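# Put the base on the conveyor, open side up

## Task

Place the base onto the conveyor belt so that its open side faces upward, then release it from the gripper.

## Robot and tools

Robot: two six-joint arms with parallel grippers, named left_arm and right_arm. The names are labels only and do not match the left or right of any image. Root links in the scene frame: left_arm at (-0.009, +0.292, 0) m, quat_wxyz (+0.998, 0, 0, +0.064); right_arm at (-0.043, -0.251, 0) m, quat_wxyz (+0.997, 0, 0, +0.072).

Scene frame: origin on the table surface midway between the arms, +x pointing out across the table, +z up, left_arm on the +y side. Each gripper's fingers extend along its own +z axis and close along its y axis. The reported hand point (end_effector_position) sits between the finger pads, roughly 1 cm short of the tips. Each arm has a wrist camera on a mount near the gripper, which can bump into things.

execute_actions takes "actions", a list holding zero or one item, plus an optional "pictures" boolean.
- Empty list: nothing is commanded; returns the current state with camera images.
- Motion: {"rows": [...], "steps": n}. n is 11 to 15 control steps (default 15), each 1/30 s. rows holds 1 to 15 rows; row k drives step k, and the final row repeats for any remaining steps.
- Wait: {"steps": n} with no rows, n up to 300; returns once that many steps have elapsed since the previous result (your composing time counts).
- Images come back only for an empty list or when "pictures": true.

Row layout: always one flat list of 14 numbers covering both arms, even if only one moves. First left_arm: waist, shoulder, elbow, wrist pitch, wrist yaw, wrist roll, opening; then right_arm in the same seven-slot order. The six joint numbers are absolute target angles in radians, on the same scale as the Joint positions line, not offsets. Opening is a unitless command from -1 (closed) to +1 (fully open).

Stated joint ranges per arm (rad): waist -2.618 to 3.054; shoulder 0.000 to 3.142; elbow 0.000 to 3.142; wrist pitch -1.571 to 1.571; wrist yaw -1.571 to 1.571; wrist roll -2.094 to 2.094. True ends may differ by up to 0.036 rad. A call is rejected (nothing sent) if a target exceeds a stated end by more than 0.036 rad and is also beyond that joint's last reported angle. Targets beyond the real end get clipped there, and the result may print "joint sent to its limit", possibly about an earlier action; absence of that line does not prove more travel exists.

Motion limits: each step, a joint's target is held within a fixed distance of its measured angle: waist 0.202, shoulder 0.258, elbow 0.238, wrist pitch 0.573, wrist yaw and roll 0.522 rad. If an arm's targets would move its hand more than 70 mm from where it is, all its targets are pulled back proportionally. Large moves therefore need several calls. Between calls the arms keep heading to the last row sent, until everything has nearly stopped or a step is HELD.

Timing: each result is captured 11 steps before its action finishes; those last steps run while you write the next call, and the simulation keeps going during that time.

Result lines:
- State line `left_arm: …` | `right_arm: …`: each hand's position (m) and quat_wxyz in the scene frame; less accurate at long reach.
- Joint positions / Joint velocities: one block per arm, six joints in order (rad, rad/s), then finger gap (m, m/s; 0.094 m fully open).
- grip_measured: finger opening on the command scale. Each gripper has its own fixed bias of up to about 1 mm. Away from ±1, the fingers go to where grip_measured equals your command, so to hold something command about 0.03 below its grip_measured (smaller gap means lighter grip). Pad force tops out near 50 to 62 N; very thin parts are gripped more weakly.
- "joint command not followed": a clearance check altered or blocked joint targets on some steps; the rest of the row still applied.
- HELD: marks steps where your row, or part of it, was not sent.
- Joint torques: total drive output per joint, with per-unit offset, scale and noise; friction can mimic or hide a load.
- MOTOR HOT (from 75 °C) and OVER-TEMPERATURE FAULT: holding loads heats motors. At 90 °C the affected arm stops for 10 s; at 100 °C its motors and gripper go limp and it drops. Avoid long holds.

zoom_image: {"camera": name, "region": [x0, y0, x1, y1]} in pixels of that camera's latest image, origin at top-left, region at most 504 by 504. Cameras (each 504x504): cam_head_left, cam_head_right, cam_high, cam_low, cam_left_wrist, cam_right_wrist.

read_manual: optional "section" (only "licences"); returns licence text, moves nothing.

finished_scene: {"scene": current scene number}. Replying without any tool call also ends things.

Cautions: never push or drop anything off the table; keep the two arms from colliding or pressing against each other; avoid dropping, slamming, hard hits or heavy pushing. Brief external tugs on a held part or nudges on loose objects may occur, so re-check before releasing. Smooth, low-effort motion is preferred.

Each tool is called after "Request:" in YAML: its name, and indented under it one key for each argument.

## Session

Request:
execute_actions:
  actions: []

Scene clock: 0.00 s of 4480.00 s.
left_arm: end_effector_position=(+0.1493, +0.0211, +0.1341) grip_measured=+1.000 end_effector_quat_wxyz=(-0.070, +0.934, +0.121, +0.328) | right_arm: end_effector_position=(+0.5268, -0.3556, +0.3149) grip_measured=+1.000 end_effector_quat_wxyz=(+0.560, +0.417, +0.710, -0.093)
Joint positions: left_arm=[-1.535  1.773  1.392 -1.331 -0.672  1.427  0.094] | right_arm=[-0.14   2.008  1.976 -0.429  0.647  0.658  0.094]
Joint velocities: left_arm=[-0.012 -0.007 -0.017  0.037  0.037 -0.037  0.   ] | right_arm=[ 0.002  0.012  0.012 -0.066 -0.007 -0.022  0.   ]
Joint torques (N m, as the arm reports them, + toward a larger angle): no reading

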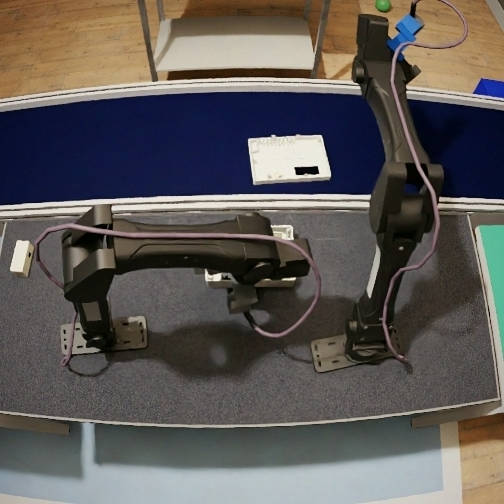

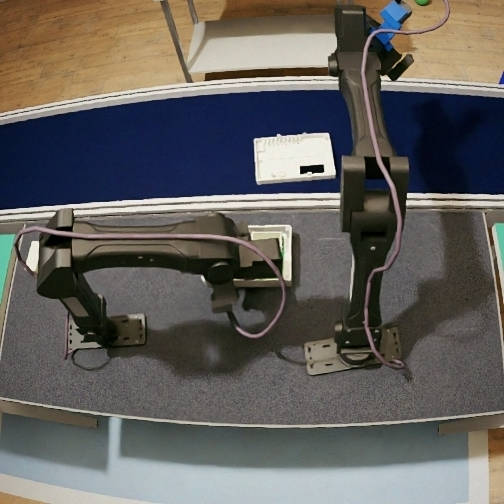

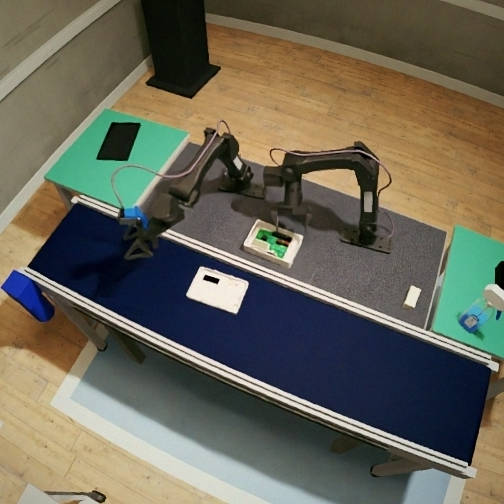

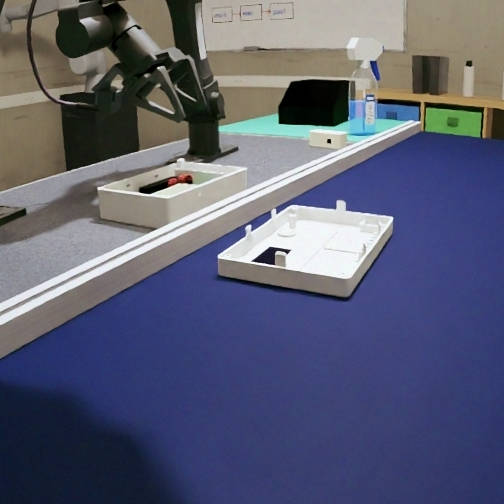

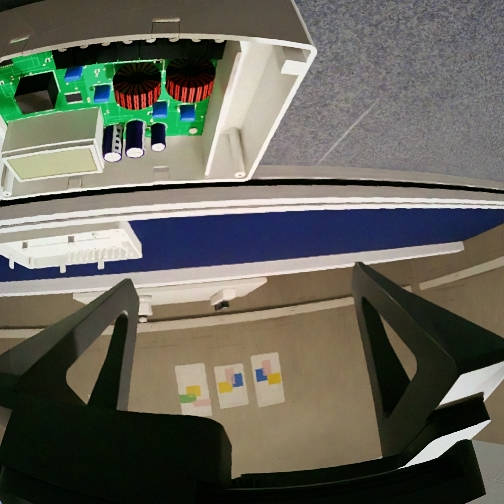

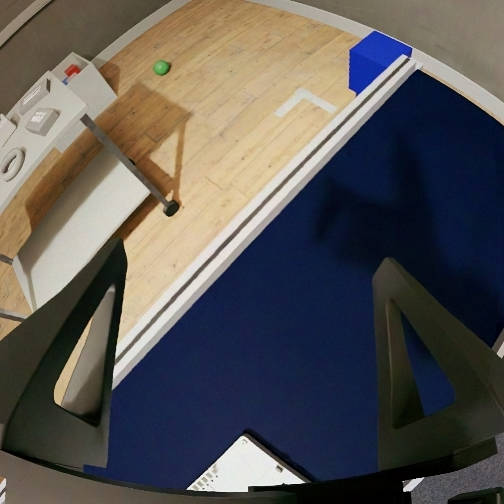

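Request:
zoom_image:
  camera: "cam_high"
  region: [170, 140, 400, 330]

Request:
zoom_image:
  camera: "cam_low"
  region: [60, 40, 300, 260]

Request:
zoom_image:
  camera: "cam_left_wrist"
  region: [0, 0, 340, 280]

Request:
zoom_image:
  camera: "cam_head_left"
  region: [170, 110, 370, 310]

Request:
zoom_image:
  camera: "cam_head_right"
  region: [170, 110, 370, 310]

Region (170, 140, 400, 330) of cam_high's 504x504 image, scaled by 2.191, with more detail than that image has; it fills the top 416 rows of this view, and the rest is white.

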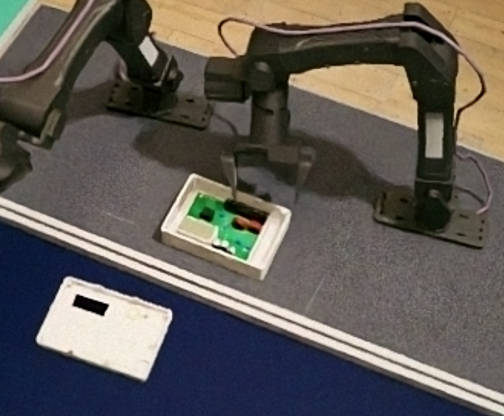

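Region (60, 40, 300, 260) of cam_low's 504x504 image, scaled by 2.100, with more detail than that image has; it fills the top 462 rows of this view, and the rest is white.

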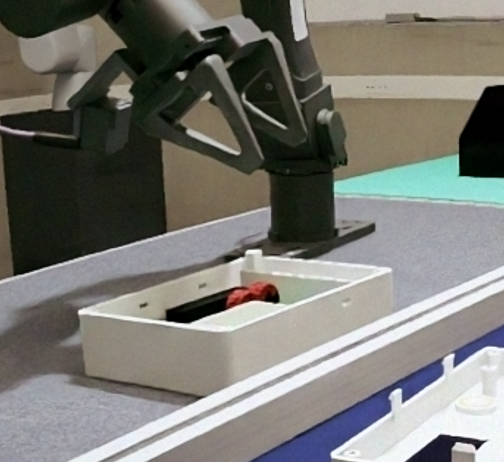

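Region (0, 0, 340, 280) of cam_left_wrist's 504x504 image, scaled by 1.482, with more detail than that image has; it fills the top 415 rows of this view, and the rest is white.

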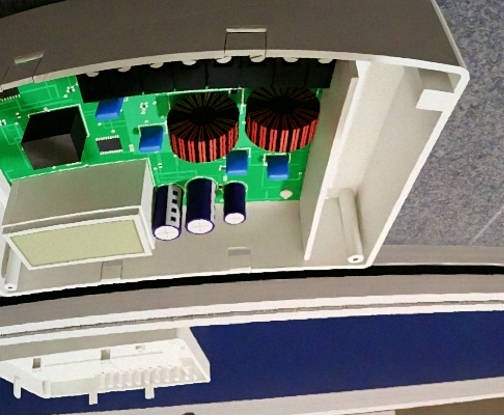

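Region (170, 110, 370, 310) of cam_head_left's 504x504 image, scaled by 2.520, with more detail than that image has.

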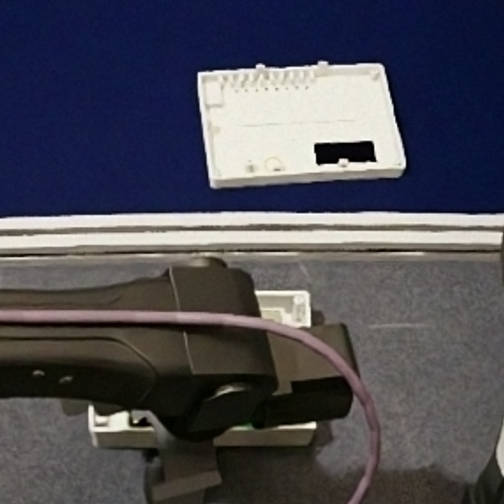

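Region (170, 110, 370, 310) of cam_head_right's 504x504 image, scaled by 2.520, with more detail than that image has.

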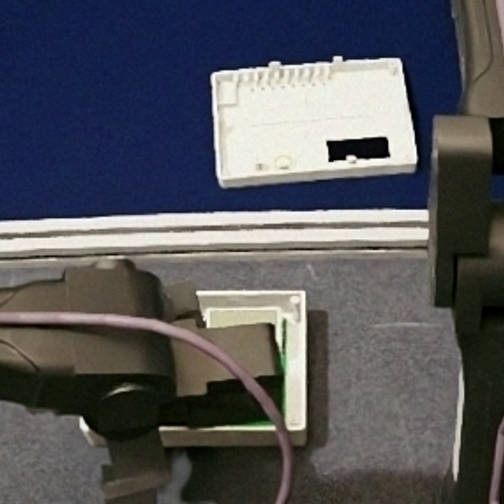

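Request:
execute_actions:
  actions:
    - {"rows":[[-1.533,1.772,1.392,-1.331,-0.670,1.419,1,-0.14,2.008,1.976,-0.429,0.647,0.658,1],[-1.528,1.771,1.392,-1.331,-0.663,1.398,1,-0.14,2.008,1.976,-0.429,0.647,0.658,1],[-1.521,1.769,1.392,-1.332,-0.653,1.362,1,-0.14,2.008,1.976,-0.429,0.647,0.658,1],[-1.510,1.766,1.393,-1.332,-0.639,1.314,1,-0.14,2.008,1.976,-0.429,0.647,0.658,1],[-1.497,1.762,1.393,-1.333,-0.622,1.255,1,-0.14,2.008,1.976,-0.429,0.647,0.658,1],[-1.481,1.757,1.393,-1.333,-0.602,1.186,1,-0.14,2.008,1.976,-0.429,0.647,0.658,1],[-1.464,1.752,1.394,-1.334,-0.579,1.107,1,-0.14,2.008,1.976,-0.429,0.647,0.658,1],[-1.445,1.746,1.394,-1.335,-0.554,1.020,1,-0.14,2.008,1.976,-0.429,0.647,0.658,1],[-1.424,1.740,1.395,-1.336,-0.527,0.926,1,-0.14,2.008,1.976,-0.429,0.647,0.658,1],[-1.401,1.733,1.395,-1.337,-0.498,0.826,1,-0.14,2.008,1.976,-0.429,0.647,0.658,1],[-1.378,1.726,1.396,-1.338,-0.467,0.720,1,-0.14,2.008,1.976,-0.429,0.647,0.658,1],[-1.354,1.719,1.396,-1.339,-0.435,0.611,1,-0.14,2.008,1.976,-0.429,0.647,0.658,1],[-1.329,1.712,1.397,-1.341,-0.403,0.498,1,-0.14,2.008,1.976,-0.429,0.647,0.658,1],[-1.303,1.704,1.397,-1.342,-0.370,0.383,1,-0.14,2.008,1.976,-0.429,0.647,0.658,1],[-1.278,1.697,1.398,-1.343,-0.336,0.268,1,-0.14,2.008,1.976,-0.429,0.647,0.658,1]],"steps":15}

Request:
execute_actions:
  actions:
    - {"rows":[[-1.252,1.689,1.399,-1.344,-0.302,0.152,1,-0.14,2.008,1.976,-0.429,0.647,0.658,1],[-1.226,1.681,1.399,-1.345,-0.269,0.037,1,-0.14,2.008,1.976,-0.429,0.647,0.658,1],[-1.201,1.674,1.400,-1.347,-0.237,-0.076,1,-0.14,2.008,1.976,-0.429,0.647,0.658,1],[-1.177,1.667,1.400,-1.348,-0.205,-0.185,1,-0.14,2.008,1.976,-0.429,0.647,0.658,1],[-1.154,1.660,1.401,-1.349,-0.174,-0.291,1,-0.14,2.008,1.976,-0.429,0.647,0.658,1],[-1.131,1.653,1.401,-1.350,-0.145,-0.391,1,-0.14,2.008,1.976,-0.429,0.647,0.658,1],[-1.110,1.647,1.402,-1.351,-0.118,-0.485,1,-0.14,2.008,1.976,-0.429,0.647,0.658,1],[-1.091,1.641,1.402,-1.352,-0.093,-0.572,1,-0.14,2.008,1.976,-0.429,0.647,0.658,1],[-1.074,1.636,1.403,-1.353,-0.070,-0.651,1,-0.14,2.008,1.976,-0.429,0.647,0.658,1],[-1.058,1.631,1.403,-1.353,-0.050,-0.720,1,-0.14,2.008,1.976,-0.429,0.647,0.658,1],[-1.045,1.627,1.403,-1.354,-0.033,-0.779,1,-0.14,2.008,1.976,-0.429,0.647,0.658,1],[-1.034,1.624,1.404,-1.354,-0.019,-0.827,1,-0.14,2.008,1.976,-0.429,0.647,0.658,1],[-1.027,1.622,1.404,-1.355,-0.009,-0.863,1,-0.14,2.008,1.976,-0.429,0.647,0.658,1],[-1.022,1.621,1.404,-1.355,-0.002,-0.884,1,-0.14,2.008,1.976,-0.429,0.647,0.658,1],[-1.020,1.620,1.404,-1.355,0,-0.892,1,-0.14,2.008,1.976,-0.429,0.647,0.658,1]],"steps":15}

Request:
execute_actions:
  actions:
    - {"steps":25}
  pictures: true

Scene clock: 11.83 s of 4480.00 s.
left_arm: end_effector_position=(+0.1485, +0.0212, +0.1332) grip_measured=+1.000 end_effector_quat_wxyz=(-0.066, +0.934, +0.135, +0.325) | right_arm: end_effector_position=(+0.5268, -0.3556, +0.3149) grip_measured=+1.000 end_effector_quat_wxyz=(+0.560, +0.417, +0.710, -0.093)
Joint positions: left_arm=[-1.533  1.773  1.392 -1.331 -0.664  1.399  0.094] | right_arm=[-0.14   2.008  1.976 -0.429  0.647  0.658  0.094]
Joint velocities: left_arm=[ 0.042 -0.007  0.002 -0.037  0.11  -0.549  0.   ] | right_arm=[-0.022  0.007  0.017 -0.051  0.022  0.037  0.   ]
Joint torques (N m, as the arm reports them, + toward a larger angle): left_arm=[ 1.39 -7.77  5.65  0.03 -0.41 -0.07] | right_arm=[  0.04 -12.08   8.13   1.48   0.15   0.  ]
Steps of this call (steps 1 to 90: nothing new was sent; then 8.70 s passed at rest; steps 91 to 94: the first 4 steps of this action). Readings (joint positions):
91: left_arm=[-1.535 1.773 1.392 -1.331 -0.672 1.427] | right_arm=[-0.140 2.008 1.976 -0.429 0.647 0.658]
92: left_arm=[-1.535 1.773 1.392 -1.331 -0.671 1.424] | right_arm=[-0.140 2.008 1.976 -0.429 0.647 0.658]
94: the state above

Scene clock: 12.33 s of 4480.00 s.
left_arm: end_effector_position=(+0.1765, +0.0621, +0.1232) grip_measured=+1.000 end_effector_quat_wxyz=(+0.030, +0.637, +0.751, +0.170) | right_arm: end_effector_position=(+0.5268, -0.3556, +0.3149) grip_measured=+1.000 end_effector_quat_wxyz=(+0.560, +0.417, +0.710, -0.093)
Joint positions: left_arm=[-1.225  1.708  1.392 -1.332 -0.339  0.296  0.094] | right_arm=[-0.14   2.008  1.976 -0.429  0.647  0.658  0.094]
Joint velocities: left_arm=[ 0.72  -0.242  0.017 -0.037  0.872 -2.806  0.   ] | right_arm=[-0.002  0.002  0.007  0.022 -0.007 -0.066  0.   ]
Joint torques (N m, as the arm reports them, + toward a larger angle): left_arm=[ 0.32 -8.91  6.27 -0.03 -0.21 -0.05] | right_arm=[  0.02 -12.06   8.14   1.48   0.16  -0.01]
Steps of this call (steps 1 to 11: the last 11 steps of your previous action; steps 12 to 15: the first 4 steps of this action). Readings (joint positions):
12: left_arm=[-1.302 1.735 1.392 -1.331 -0.429 0.592] | right_arm=[-0.140 2.008 1.976 -0.429 0.647 0.658]
13: left_arm=[-1.276 1.726 1.392 -1.331 -0.399 0.493] | right_arm=[-0.140 2.008 1.976 -0.429 0.647 0.658]
15: the state above

Scene clock: 13.17 s of 4480.00 s.
left_arm: end_effector_position=(+0.1708, +0.0695, +0.1298) grip_measured=+1.000 end_effector_quat_wxyz=(-0.006, +0.013, +1.000, +0.011) | right_arm: end_effector_position=(+0.5268, -0.3556, +0.3149) grip_measured=+1.000 end_effector_quat_wxyz=(+0.560, +0.417, +0.710, -0.093)
Joint positions: left_arm=[-1.025  1.646  1.392 -1.34  -0.006 -0.872  0.094] | right_arm=[-0.14   2.008  1.976 -0.429  0.647  0.658  0.094]
Joint velocities: left_arm=[-0.002 -0.007 -0.012  0.022  0.037 -0.11   0.   ] | right_arm=[ 0.007 -0.007 -0.002  0.022 -0.051 -0.037  0.   ]
Joint torques (N m, as the arm reports them, + toward a larger angle): left_arm=[ 0.37 -8.41  6.69  0.06  0.05 -0.12] | right_arm=[  0.04 -12.08   8.14   1.48   0.16  -0.01]
Kept back: nothing.
Steps of this call (steps 1 to 11: the last 11 steps of your previous action; steps 12 to 25: the robot went on to your last target). Readings (joint positions):
1: left_arm=[-1.200 1.700 1.392 -1.332 -0.308 0.197] | right_arm=[-0.140 2.008 1.976 -0.429 0.647 0.658]
2: left_arm=[-1.175 1.693 1.392 -1.332 -0.278 0.099] | right_arm=[-0.140 2.008 1.976 -0.429 0.647 0.658]
4: left_arm=[-1.130 1.679 1.392 -1.333 -0.220 -0.099] | right_arm=[-0.140 2.008 1.976 -0.429 0.647 0.658]
8: left_arm=[-1.059 1.658 1.392 -1.336 -0.118 -0.473] | right_arm=[-0.140 2.008 1.976 -0.429 0.647 0.658]
25: the state above

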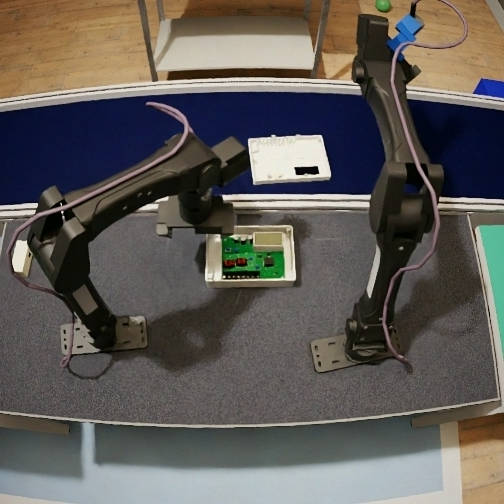

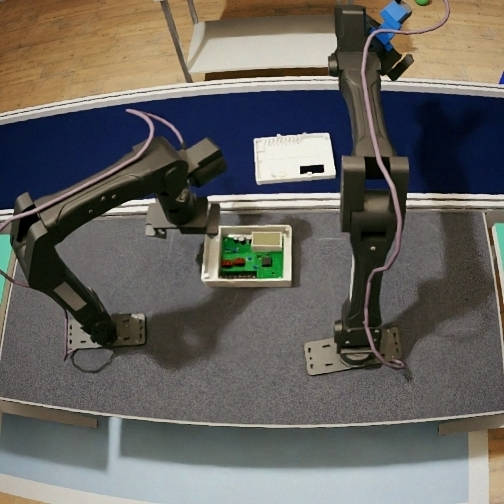

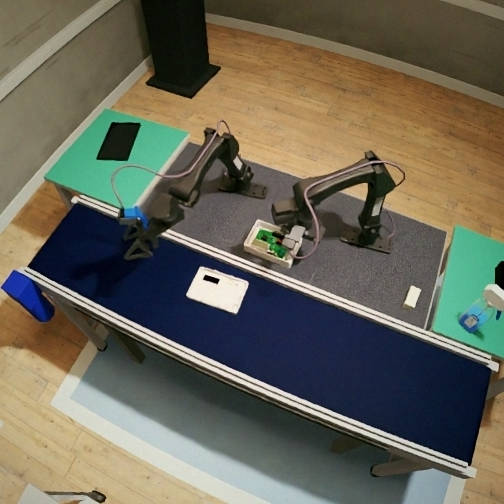

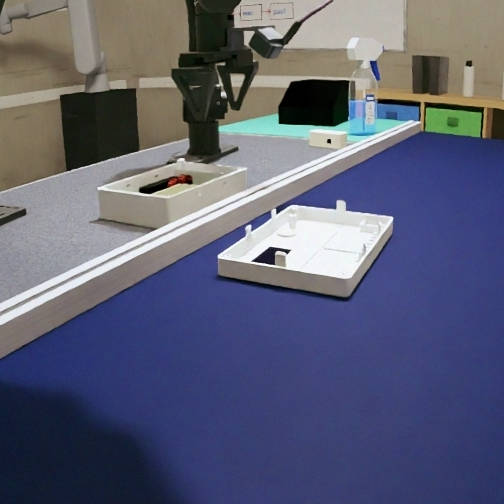

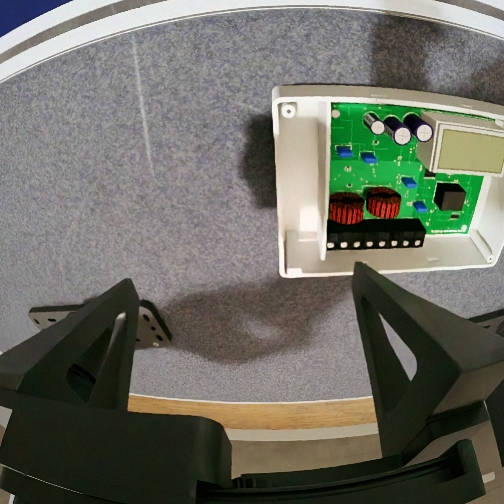

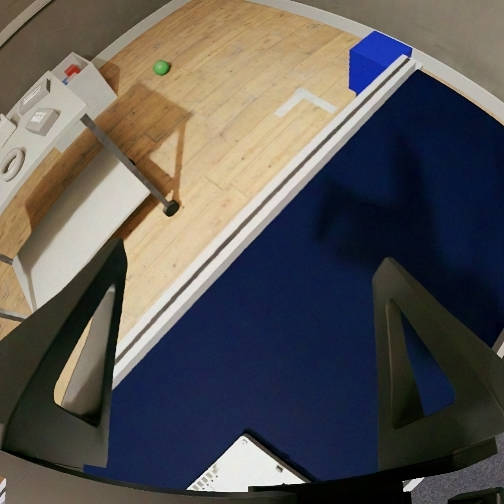

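Request:
zoom_image:
  camera: "cam_head_left"
  region: [140, 170, 310, 310]

Request:
zoom_image:
  camera: "cam_head_right"
  region: [140, 170, 310, 310]

Request:
zoom_image:
  camera: "cam_left_wrist"
  region: [254, 60, 504, 310]

Request:
zoom_image:
  camera: "cam_low"
  region: [80, 0, 320, 240]

Region (140, 170, 310, 310) of cam_head_left's 504x504 image, scaled by 2.965, with more detail than that image has; it fills the top 415 rows of this view, and the rest is white.

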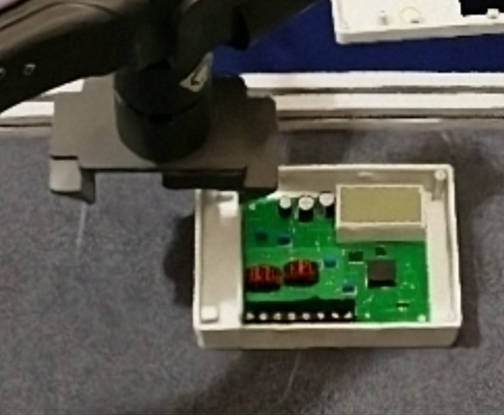

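Region (140, 170, 310, 310) of cam_head_right's 504x504 image, scaled by 2.965, with more detail than that image has; it fills the top 415 rows of this view, and the rest is white.

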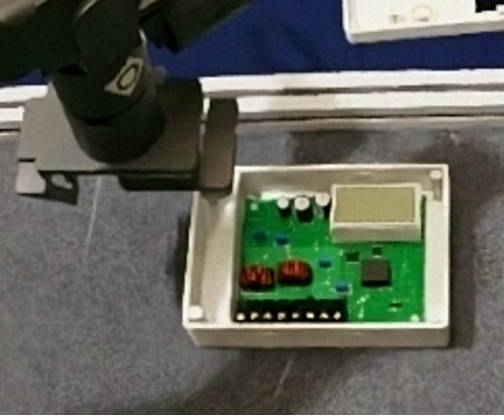

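Region (254, 60, 504, 310) of cam_left_wrist's 504x504 image, scaled by 2.016, with more detail than that image has.

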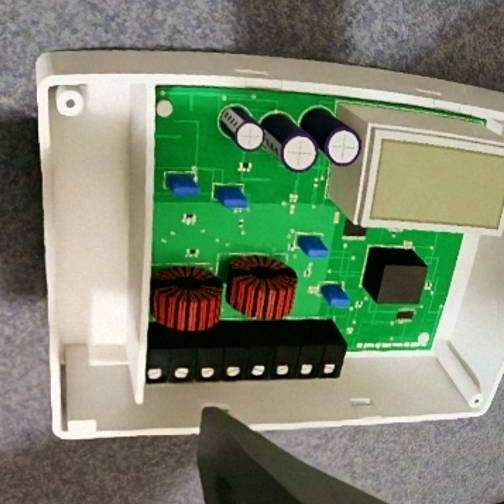

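Region (80, 0, 320, 240) of cam_low's 504x504 image, scaled by 2.100, with more detail than that image has.

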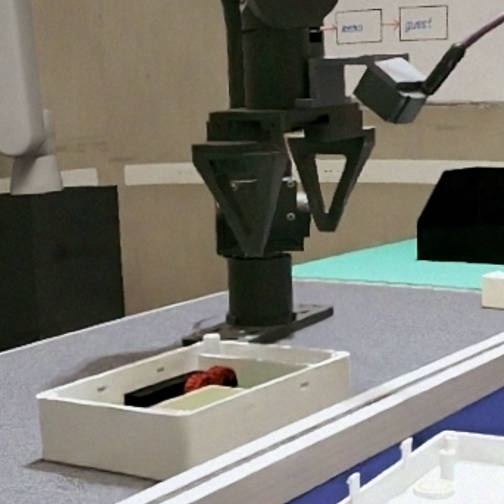

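Request:
execute_actions:
  actions:
    - {"rows":[[-1.026,1.647,1.390,-1.337,-0.006,-0.873,0.9,-0.14,2.008,1.976,-0.429,0.647,0.658,1],[-1.029,1.649,1.384,-1.328,-0.006,-0.878,0.8,-0.14,2.008,1.976,-0.429,0.647,0.658,1],[-1.033,1.652,1.375,-1.314,-0.005,-0.884,0.7,-0.14,2.008,1.976,-0.429,0.647,0.658,1],[-1.038,1.655,1.364,-1.296,-0.004,-0.892,0.6,-0.14,2.008,1.976,-0.429,0.647,0.658,1],[-1.044,1.660,1.350,-1.275,-0.003,-0.902,0.5,-0.14,2.008,1.976,-0.429,0.647,0.658,1],[-1.051,1.665,1.335,-1.252,-0.002,-0.912,0.4,-0.14,2.008,1.976,-0.429,0.647,0.658,1],[-1.059,1.670,1.320,-1.227,-0.001,-0.924,0.3,-0.14,2.008,1.976,-0.429,0.647,0.658,1],[-1.066,1.676,1.303,-1.203,0,-0.935,0.2,-0.14,2.008,1.976,-0.429,0.647,0.658,1],[-1.074,1.681,1.288,-1.178,0,-0.947,0.1,-0.14,2.008,1.976,-0.429,0.647,0.658,1],[-1.081,1.686,1.273,-1.155,0.001,-0.957,0,-0.14,2.008,1.976,-0.429,0.647,0.658,1],[-1.087,1.691,1.259,-1.134,0.002,-0.967,-0.1,-0.14,2.008,1.976,-0.429,0.647,0.658,1],[-1.092,1.694,1.248,-1.116,0.003,-0.975,-0.2,-0.14,2.008,1.976,-0.429,0.647,0.658,1],[-1.096,1.697,1.239,-1.102,0.004,-0.981,-0.3,-0.14,2.008,1.976,-0.429,0.647,0.658,1],[-1.099,1.699,1.233,-1.093,0.004,-0.986,-0.4,-0.14,2.008,1.976,-0.429,0.647,0.658,1],[-1.100,1.700,1.231,-1.090,0.004,-0.987,-0.45,-0.14,2.008,1.976,-0.429,0.647,0.658,1]],"steps":15}

Request:
execute_actions:
  actions:
    - {"steps":22}
  pictures: true

Scene clock: 19.10 s of 4480.00 s.
left_arm: end_effector_position=(+0.1706, +0.0690, +0.1288) grip_measured=+0.648 end_effector_quat_wxyz=(-0.006, +0.008, +1.000, +0.010) | right_arm: end_effector_position=(+0.5268, -0.3556, +0.3149) grip_measured=+1.000 end_effector_quat_wxyz=(+0.560, +0.417, +0.710, -0.093)
Joint positions: left_arm=[-1.025  1.646  1.387 -1.335 -0.003 -0.881  0.077] | right_arm=[-0.14   2.008  1.976 -0.429  0.647  0.658  0.094]
Joint velocities: left_arm=[ 0.012 -0.007 -0.139  0.095 -0.037 -0.007 -0.091] | right_arm=[ 0.012 -0.007 -0.007 -0.066  0.095 -0.037  0.   ]
Joint torques (N m, as the arm reports them, + toward a larger angle): left_arm=[-0.89 -5.64  4.51  0.34 -0.03 -0.12] | right_arm=[  0.04 -12.09   8.13   1.48   0.15  -0.01]
Steps of this call (steps 1 to 30: the robot went on to your last target; steps 31 to 90: nothing new was sent; then 2.80 s passed at rest; steps 91 to 94: the first 4 steps of this action). Readings (joint positions):
91: left_arm=[-1.025 1.646 1.392 -1.340 -0.003 -0.881] | right_arm=[-0.140 2.008 1.976 -0.429 0.647 0.658]
92: left_arm=[-1.025 1.646 1.392 -1.340 -0.003 -0.881] | right_arm=[-0.140 2.008 1.976 -0.429 0.647 0.658]
94: the state above

Scene clock: 19.83 s of 4480.00 s.
left_arm: end_effector_position=(+0.1605, +0.0479, +0.0731) grip_measured=-0.448 end_effector_quat_wxyz=(-0.006, -0.004, +1.000, +0.006) | right_arm: end_effector_position=(+0.5268, -0.3556, +0.3149) grip_measured=+1.000 end_effector_quat_wxyz=(+0.560, +0.417, +0.710, -0.093)
Joint positions: left_arm=[-1.093  1.708  1.234 -1.113  0.003 -0.974  0.026] | right_arm=[-0.14   2.008  1.976 -0.429  0.647  0.658  0.094]
Joint velocities: left_arm=[ 0.012  0.007 -0.007 -0.022  0.037 -0.081  0.   ] | right_arm=[-0.007 -0.002  0.002 -0.095 -0.007 -0.037  0.   ]
Joint torques (N m, as the arm reports them, + toward a larger angle): left_arm=[-0.49 -7.42  5.28  0.37  0.01 -0.13] | right_arm=[  0.04 -12.08   8.11   1.48   0.16  -0.01]
Kept back: nothing.
Steps of this call (steps 1 to 11: the last 11 steps of your previous action; steps 12 to 22: the robot went on to your last target). Readings (joint positions):
1: left_arm=[-1.026 1.646 1.380 -1.327 -0.003 -0.883] | right_arm=[-0.140 2.008 1.976 -0.429 0.647 0.658]
2: left_arm=[-1.029 1.648 1.369 -1.316 -0.003 -0.886] | right_arm=[-0.140 2.008 1.976 -0.429 0.647 0.658]
4: left_arm=[-1.040 1.655 1.341 -1.289 -0.003 -0.898] | right_arm=[-0.140 2.008 1.976 -0.429 0.647 0.658]
8: left_arm=[-1.072 1.686 1.276 -1.215 -0.001 -0.929] | right_arm=[-0.140 2.008 1.976 -0.429 0.647 0.658]
22: the state above

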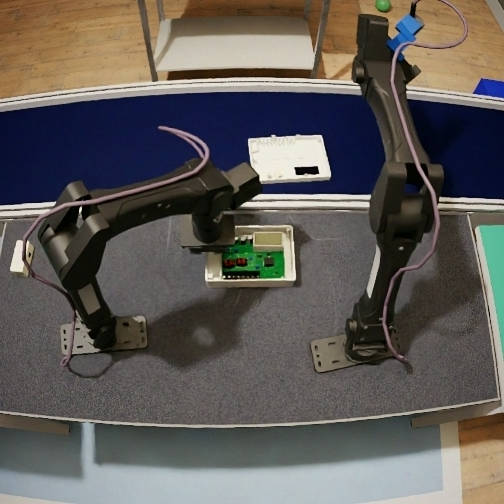

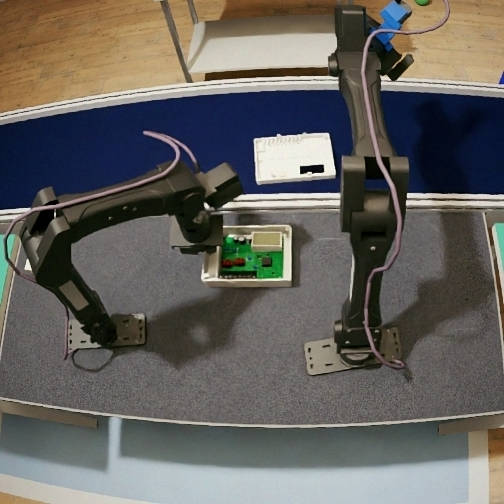

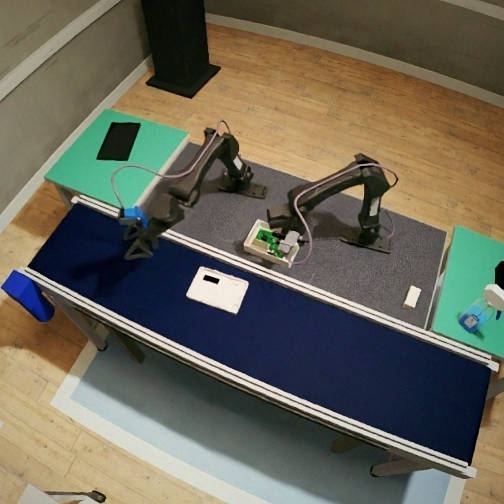

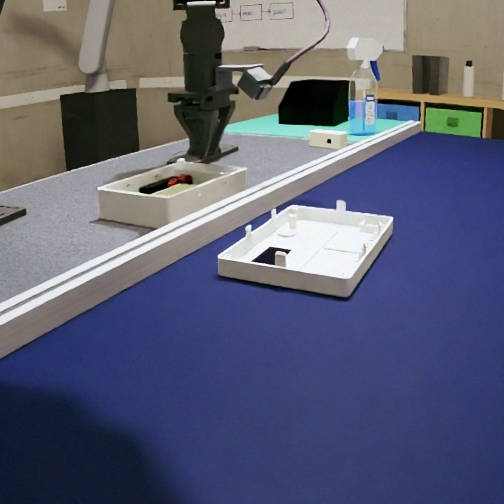

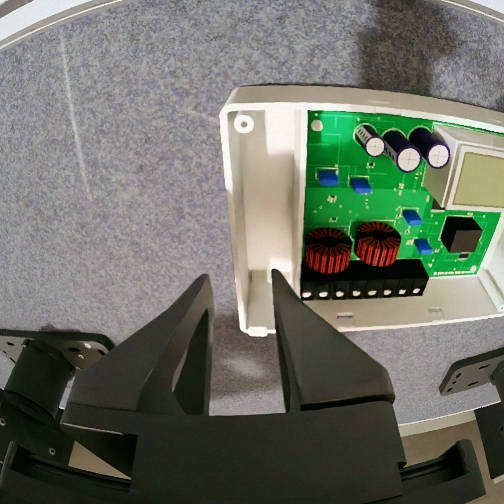

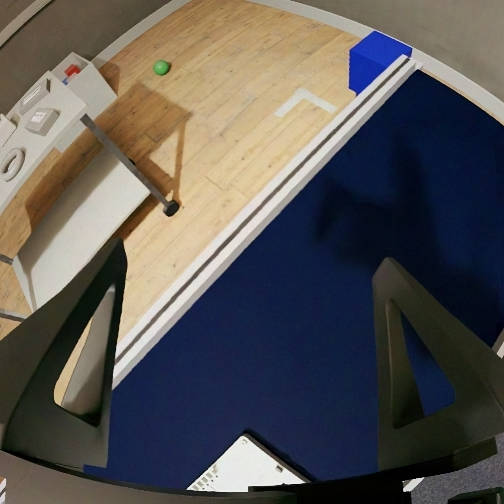

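Request:
zoom_image:
  camera: "cam_left_wrist"
  region: [130, 70, 400, 370]

Request:
zoom_image:
  camera: "cam_low"
  region: [90, 60, 290, 240]

Request:
zoom_image:
  camera: "cam_high"
  region: [225, 185, 335, 285]

Region (130, 70, 400, 370) of cam_left_wrist's 504x504 image, scaled by 1.680, with more detail than that image has; it fills the left 454 columns of this view, and the rest is white.

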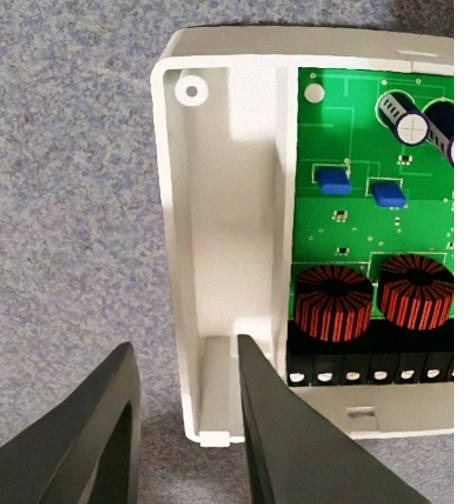

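Region (90, 60, 290, 240) of cam_low's 504x504 image, scaled by 2.520, with more detail than that image has; it fills the top 454 rows of this view, and the rest is white.

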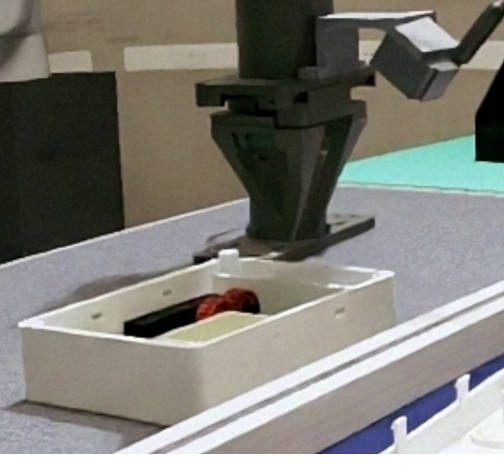

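Region (225, 185, 335, 285) of cam_high's 504x504 image, scaled by 4.582, with more detail than that image has; it fills the top 458 rows of this view, and the rest is white.

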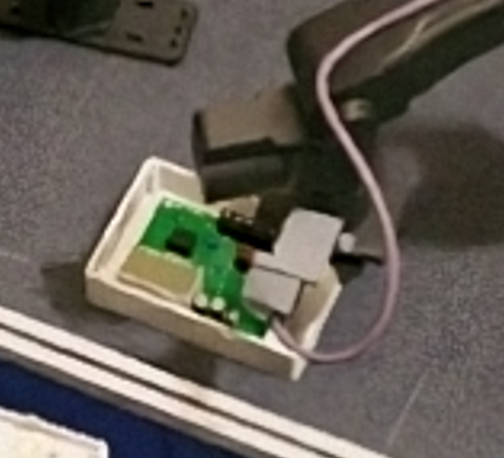

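Request:
execute_actions:
  actions:
    - {"rows":[[-1.097,1.700,1.230,-1.086,0.003,-0.976,-0.45,-0.14,2.008,1.976,-0.429,0.647,0.658,1],[-1.097,1.700,1.228,-1.081,0.003,-0.976,-0.45,-0.14,2.008,1.976,-0.429,0.647,0.658,1],[-1.097,1.700,1.224,-1.074,0.003,-0.976,-0.45,-0.14,2.008,1.976,-0.429,0.647,0.658,1],[-1.097,1.700,1.218,-1.066,0.003,-0.976,-0.45,-0.14,2.008,1.976,-0.429,0.647,0.658,1],[-1.097,1.700,1.211,-1.056,0.003,-0.976,-0.45,-0.14,2.008,1.976,-0.429,0.647,0.658,1],[-1.097,1.701,1.204,-1.045,0.003,-0.976,-0.45,-0.14,2.008,1.976,-0.429,0.647,0.658,1],[-1.097,1.701,1.195,-1.033,0.003,-0.976,-0.45,-0.14,2.008,1.976,-0.429,0.647,0.658,1],[-1.097,1.702,1.186,-1.021,0.003,-0.976,-0.45,-0.14,2.008,1.976,-0.429,0.647,0.658,1],[-1.097,1.703,1.176,-1.008,0.003,-0.976,-0.45,-0.14,2.008,1.976,-0.429,0.647,0.658,1],[-1.097,1.704,1.166,-0.995,0.003,-0.976,-0.45,-0.14,2.008,1.976,-0.429,0.647,0.658,1],[-1.097,1.706,1.155,-0.981,0.003,-0.976,-0.45,-0.14,2.008,1.976,-0.429,0.647,0.658,1],[-1.097,1.707,1.144,-0.967,0.003,-0.976,-0.45,-0.14,2.008,1.976,-0.429,0.647,0.658,1]],"steps":12}

Request:
execute_actions:
  actions:
    - {"rows":[[-1.097,1.709,1.133,-0.954,0.003,-0.976,-0.45,-0.14,2.008,1.976,-0.429,0.647,0.658,1],[-1.097,1.711,1.122,-0.941,0.003,-0.976,-0.45,-0.14,2.008,1.976,-0.429,0.647,0.658,1],[-1.097,1.714,1.112,-0.929,0.003,-0.976,-0.45,-0.14,2.008,1.976,-0.429,0.647,0.658,1],[-1.097,1.716,1.102,-0.917,0.003,-0.976,-0.45,-0.14,2.008,1.976,-0.429,0.647,0.658,1],[-1.097,1.718,1.093,-0.906,0.003,-0.976,-0.45,-0.14,2.008,1.976,-0.429,0.647,0.658,1],[-1.097,1.721,1.084,-0.896,0.003,-0.976,-0.45,-0.14,2.008,1.976,-0.429,0.647,0.658,1],[-1.097,1.723,1.077,-0.888,0.003,-0.976,-0.45,-0.14,2.008,1.976,-0.429,0.647,0.658,1],[-1.097,1.725,1.070,-0.881,0.003,-0.976,-0.45,-0.14,2.008,1.976,-0.429,0.647,0.658,1],[-1.097,1.727,1.064,-0.876,0.003,-0.976,-0.45,-0.14,2.008,1.976,-0.429,0.647,0.658,1],[-1.097,1.728,1.060,-0.873,0.003,-0.976,-0.45,-0.14,2.008,1.976,-0.429,0.647,0.658,1],[-1.097,1.729,1.058,-0.872,0.003,-0.976,-0.45,-0.14,2.008,1.976,-0.429,0.647,0.658,1],[-1.097,1.729,1.057,-0.872,0.003,-0.976,-0.45,-0.14,2.008,1.976,-0.429,0.647,0.658,1]],"steps":12}

Request:
execute_actions:
  actions:
    - {"steps":20}
  pictures: true

Scene clock: 26.90 s of 4480.00 s.
left_arm: end_effector_position=(+0.1611, +0.0470, +0.0730) grip_measured=-0.448 end_effector_quat_wxyz=(-0.005, -0.006, +1.000, +0.005) | right_arm: end_effector_position=(+0.5268, -0.3556, +0.3149) grip_measured=+1.000 end_effector_quat_wxyz=(+0.560, +0.417, +0.710, -0.093)
Joint positions: left_arm=[-1.093  1.708  1.234 -1.109  0.003 -0.976  0.026] | right_arm=[-0.14   2.008  1.976 -0.429  0.647  0.658  0.094]
Joint velocities: left_arm=[-0.022 -0.002  0.012  0.066 -0.066 -0.066 -0.001] | right_arm=[-0.002  0.002 -0.007 -0.037 -0.037  0.007  0.   ]
Joint torques (N m, as the arm reports them, + toward a larger angle): left_arm=[-0.31 -7.43  5.31  0.38  0.    0.01] | right_arm=[  0.04 -12.07   8.13   1.48   0.16  -0.01]
Steps of this call (steps 1 to 30: the robot went on to your last target; steps 31 to 90: nothing new was sent; then 4.03 s passed at rest; step 91: the first step of this action). Readings (joint positions):
91: the state above

Scene clock: 27.30 s of 4480.00 s.
left_arm: end_effector_position=(+0.1601, +0.0485, +0.0549) grip_measured=-0.448 end_effector_quat_wxyz=(-0.001, -0.006, +1.000, -0.001) | right_arm: end_effector_position=(+0.5268, -0.3556, +0.3149) grip_measured=+1.000 end_effector_quat_wxyz=(+0.560, +0.417, +0.710, -0.093)
Joint positions: left_arm=[-1.093  1.708  1.159 -1.022  0.003 -0.976  0.026] | right_arm=[-0.14   2.008  1.976 -0.429  0.647  0.658  0.094]
Joint velocities: left_arm=[-0.007 -0.012 -0.325  0.3    0.022  0.022 -0.001] | right_arm=[-0.007  0.007  0.007  0.051  0.037 -0.066  0.   ]
Joint torques (N m, as the arm reports them, + toward a larger angle): left_arm=[-0.31 -6.66  5.05  0.35  0.01  0.02] | right_arm=[  0.05 -12.09   8.14   1.48   0.15  -0.01]
Steps of this call (steps 1 to 11: the last 11 steps of your previous action; step 12: the first step of this action). Readings (joint positions):
12: the state above

Scene clock: 27.97 s of 4480.00 s.
left_arm: end_effector_position=(+0.1586, +0.0507, +0.0263) grip_measured=-0.448 end_effector_quat_wxyz=(+0.001, -0.006, +1.000, -0.004) | right_arm: end_effector_position=(+0.5268, -0.3556, +0.3149) grip_measured=+1.000 end_effector_quat_wxyz=(+0.560, +0.417, +0.710, -0.093)
Joint positions: left_arm=[-1.093  1.731  1.063 -0.895  0.003 -0.976  0.026] | right_arm=[-0.14   2.008  1.976 -0.429  0.647  0.658  0.094]
Joint velocities: left_arm=[ 0.002 -0.002 -0.007  0.007 -0.037  0.022 -0.001] | right_arm=[-0.007  0.002 -0.002 -0.022 -0.066 -0.022  0.   ]
Joint torques (N m, as the arm reports them, + toward a larger angle): left_arm=[-0.32 -6.81  4.83  0.4   0.    0.01] | right_arm=[  0.03 -12.08   8.14   1.48   0.15   0.  ]
Kept back: nothing.
Steps of this call (steps 1 to 11: the last 11 steps of your previous action; steps 12 to 20: the robot went on to your last target). Readings (joint positions):
1: left_arm=[-1.093 1.708 1.148 -1.010 0.003 -0.976] | right_arm=[-0.140 2.008 1.976 -0.429 0.647 0.658]
2: left_arm=[-1.093 1.708 1.137 -0.998 0.003 -0.976] | right_arm=[-0.140 2.008 1.976 -0.429 0.647 0.658]
4: left_arm=[-1.093 1.710 1.116 -0.975 0.003 -0.976] | right_arm=[-0.140 2.008 1.976 -0.429 0.647 0.658]
8: left_arm=[-1.093 1.721 1.083 -0.934 0.003 -0.976] | right_arm=[-0.140 2.008 1.976 -0.429 0.647 0.658]
20: the state above

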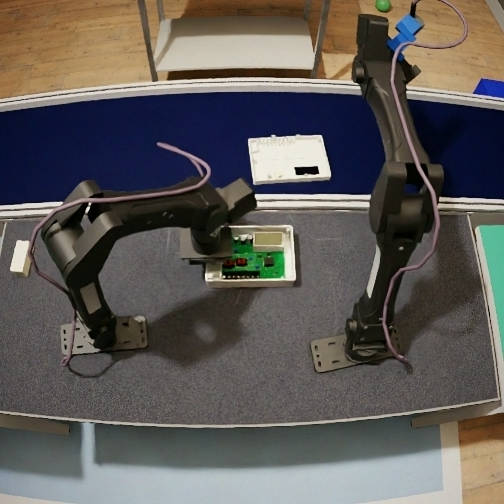

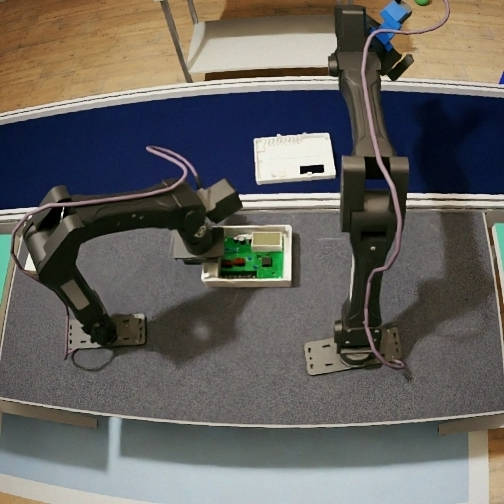

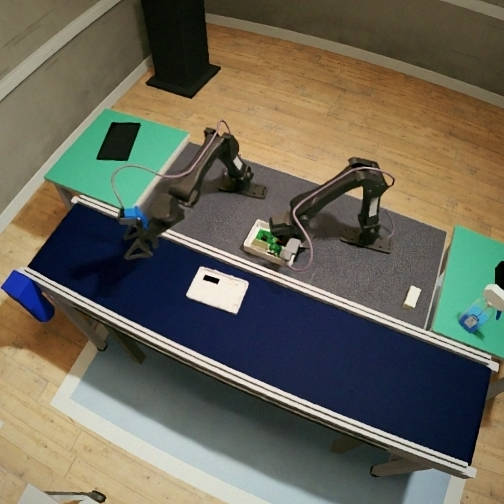

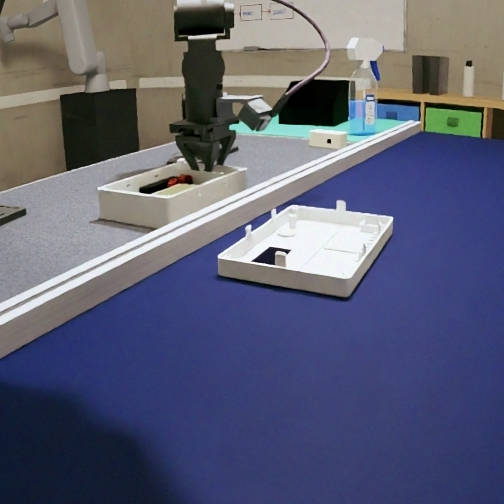

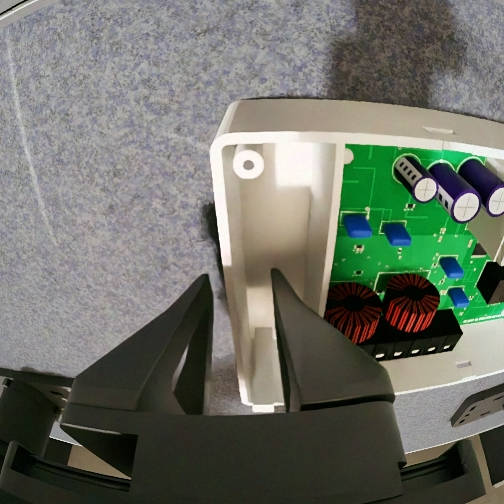

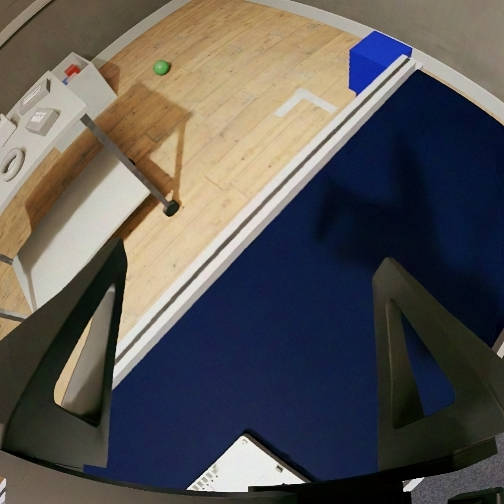

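Request:
zoom_image:
  camera: "cam_left_wrist"
  region: [130, 120, 400, 420]

Request:
zoom_image:
  camera: "cam_low"
  region: [140, 90, 280, 220]

Region (130, 120, 400, 420) of cam_left_wrist's 504x504 image, scaled by 1.680, with more detail than that image has; it fills the left 454 columns of this view, and the rest is white.

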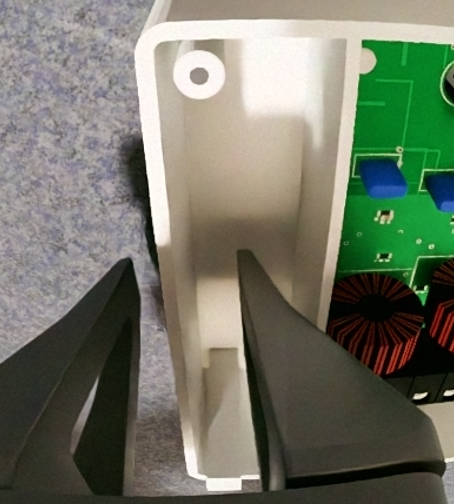

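Region (140, 90, 280, 220) of cam_low's 504x504 image, scaled by 3.600, with more detail than that image has; it fills the top 468 rows of this view, and the rest is white.

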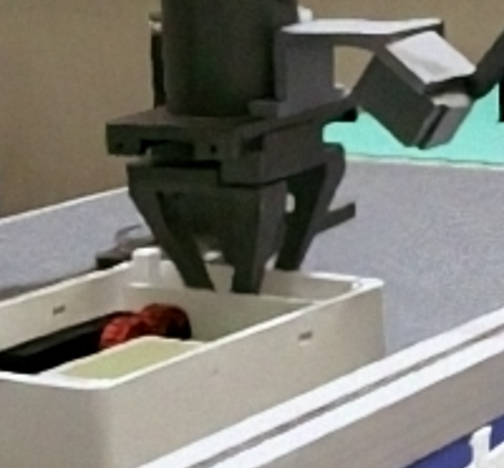

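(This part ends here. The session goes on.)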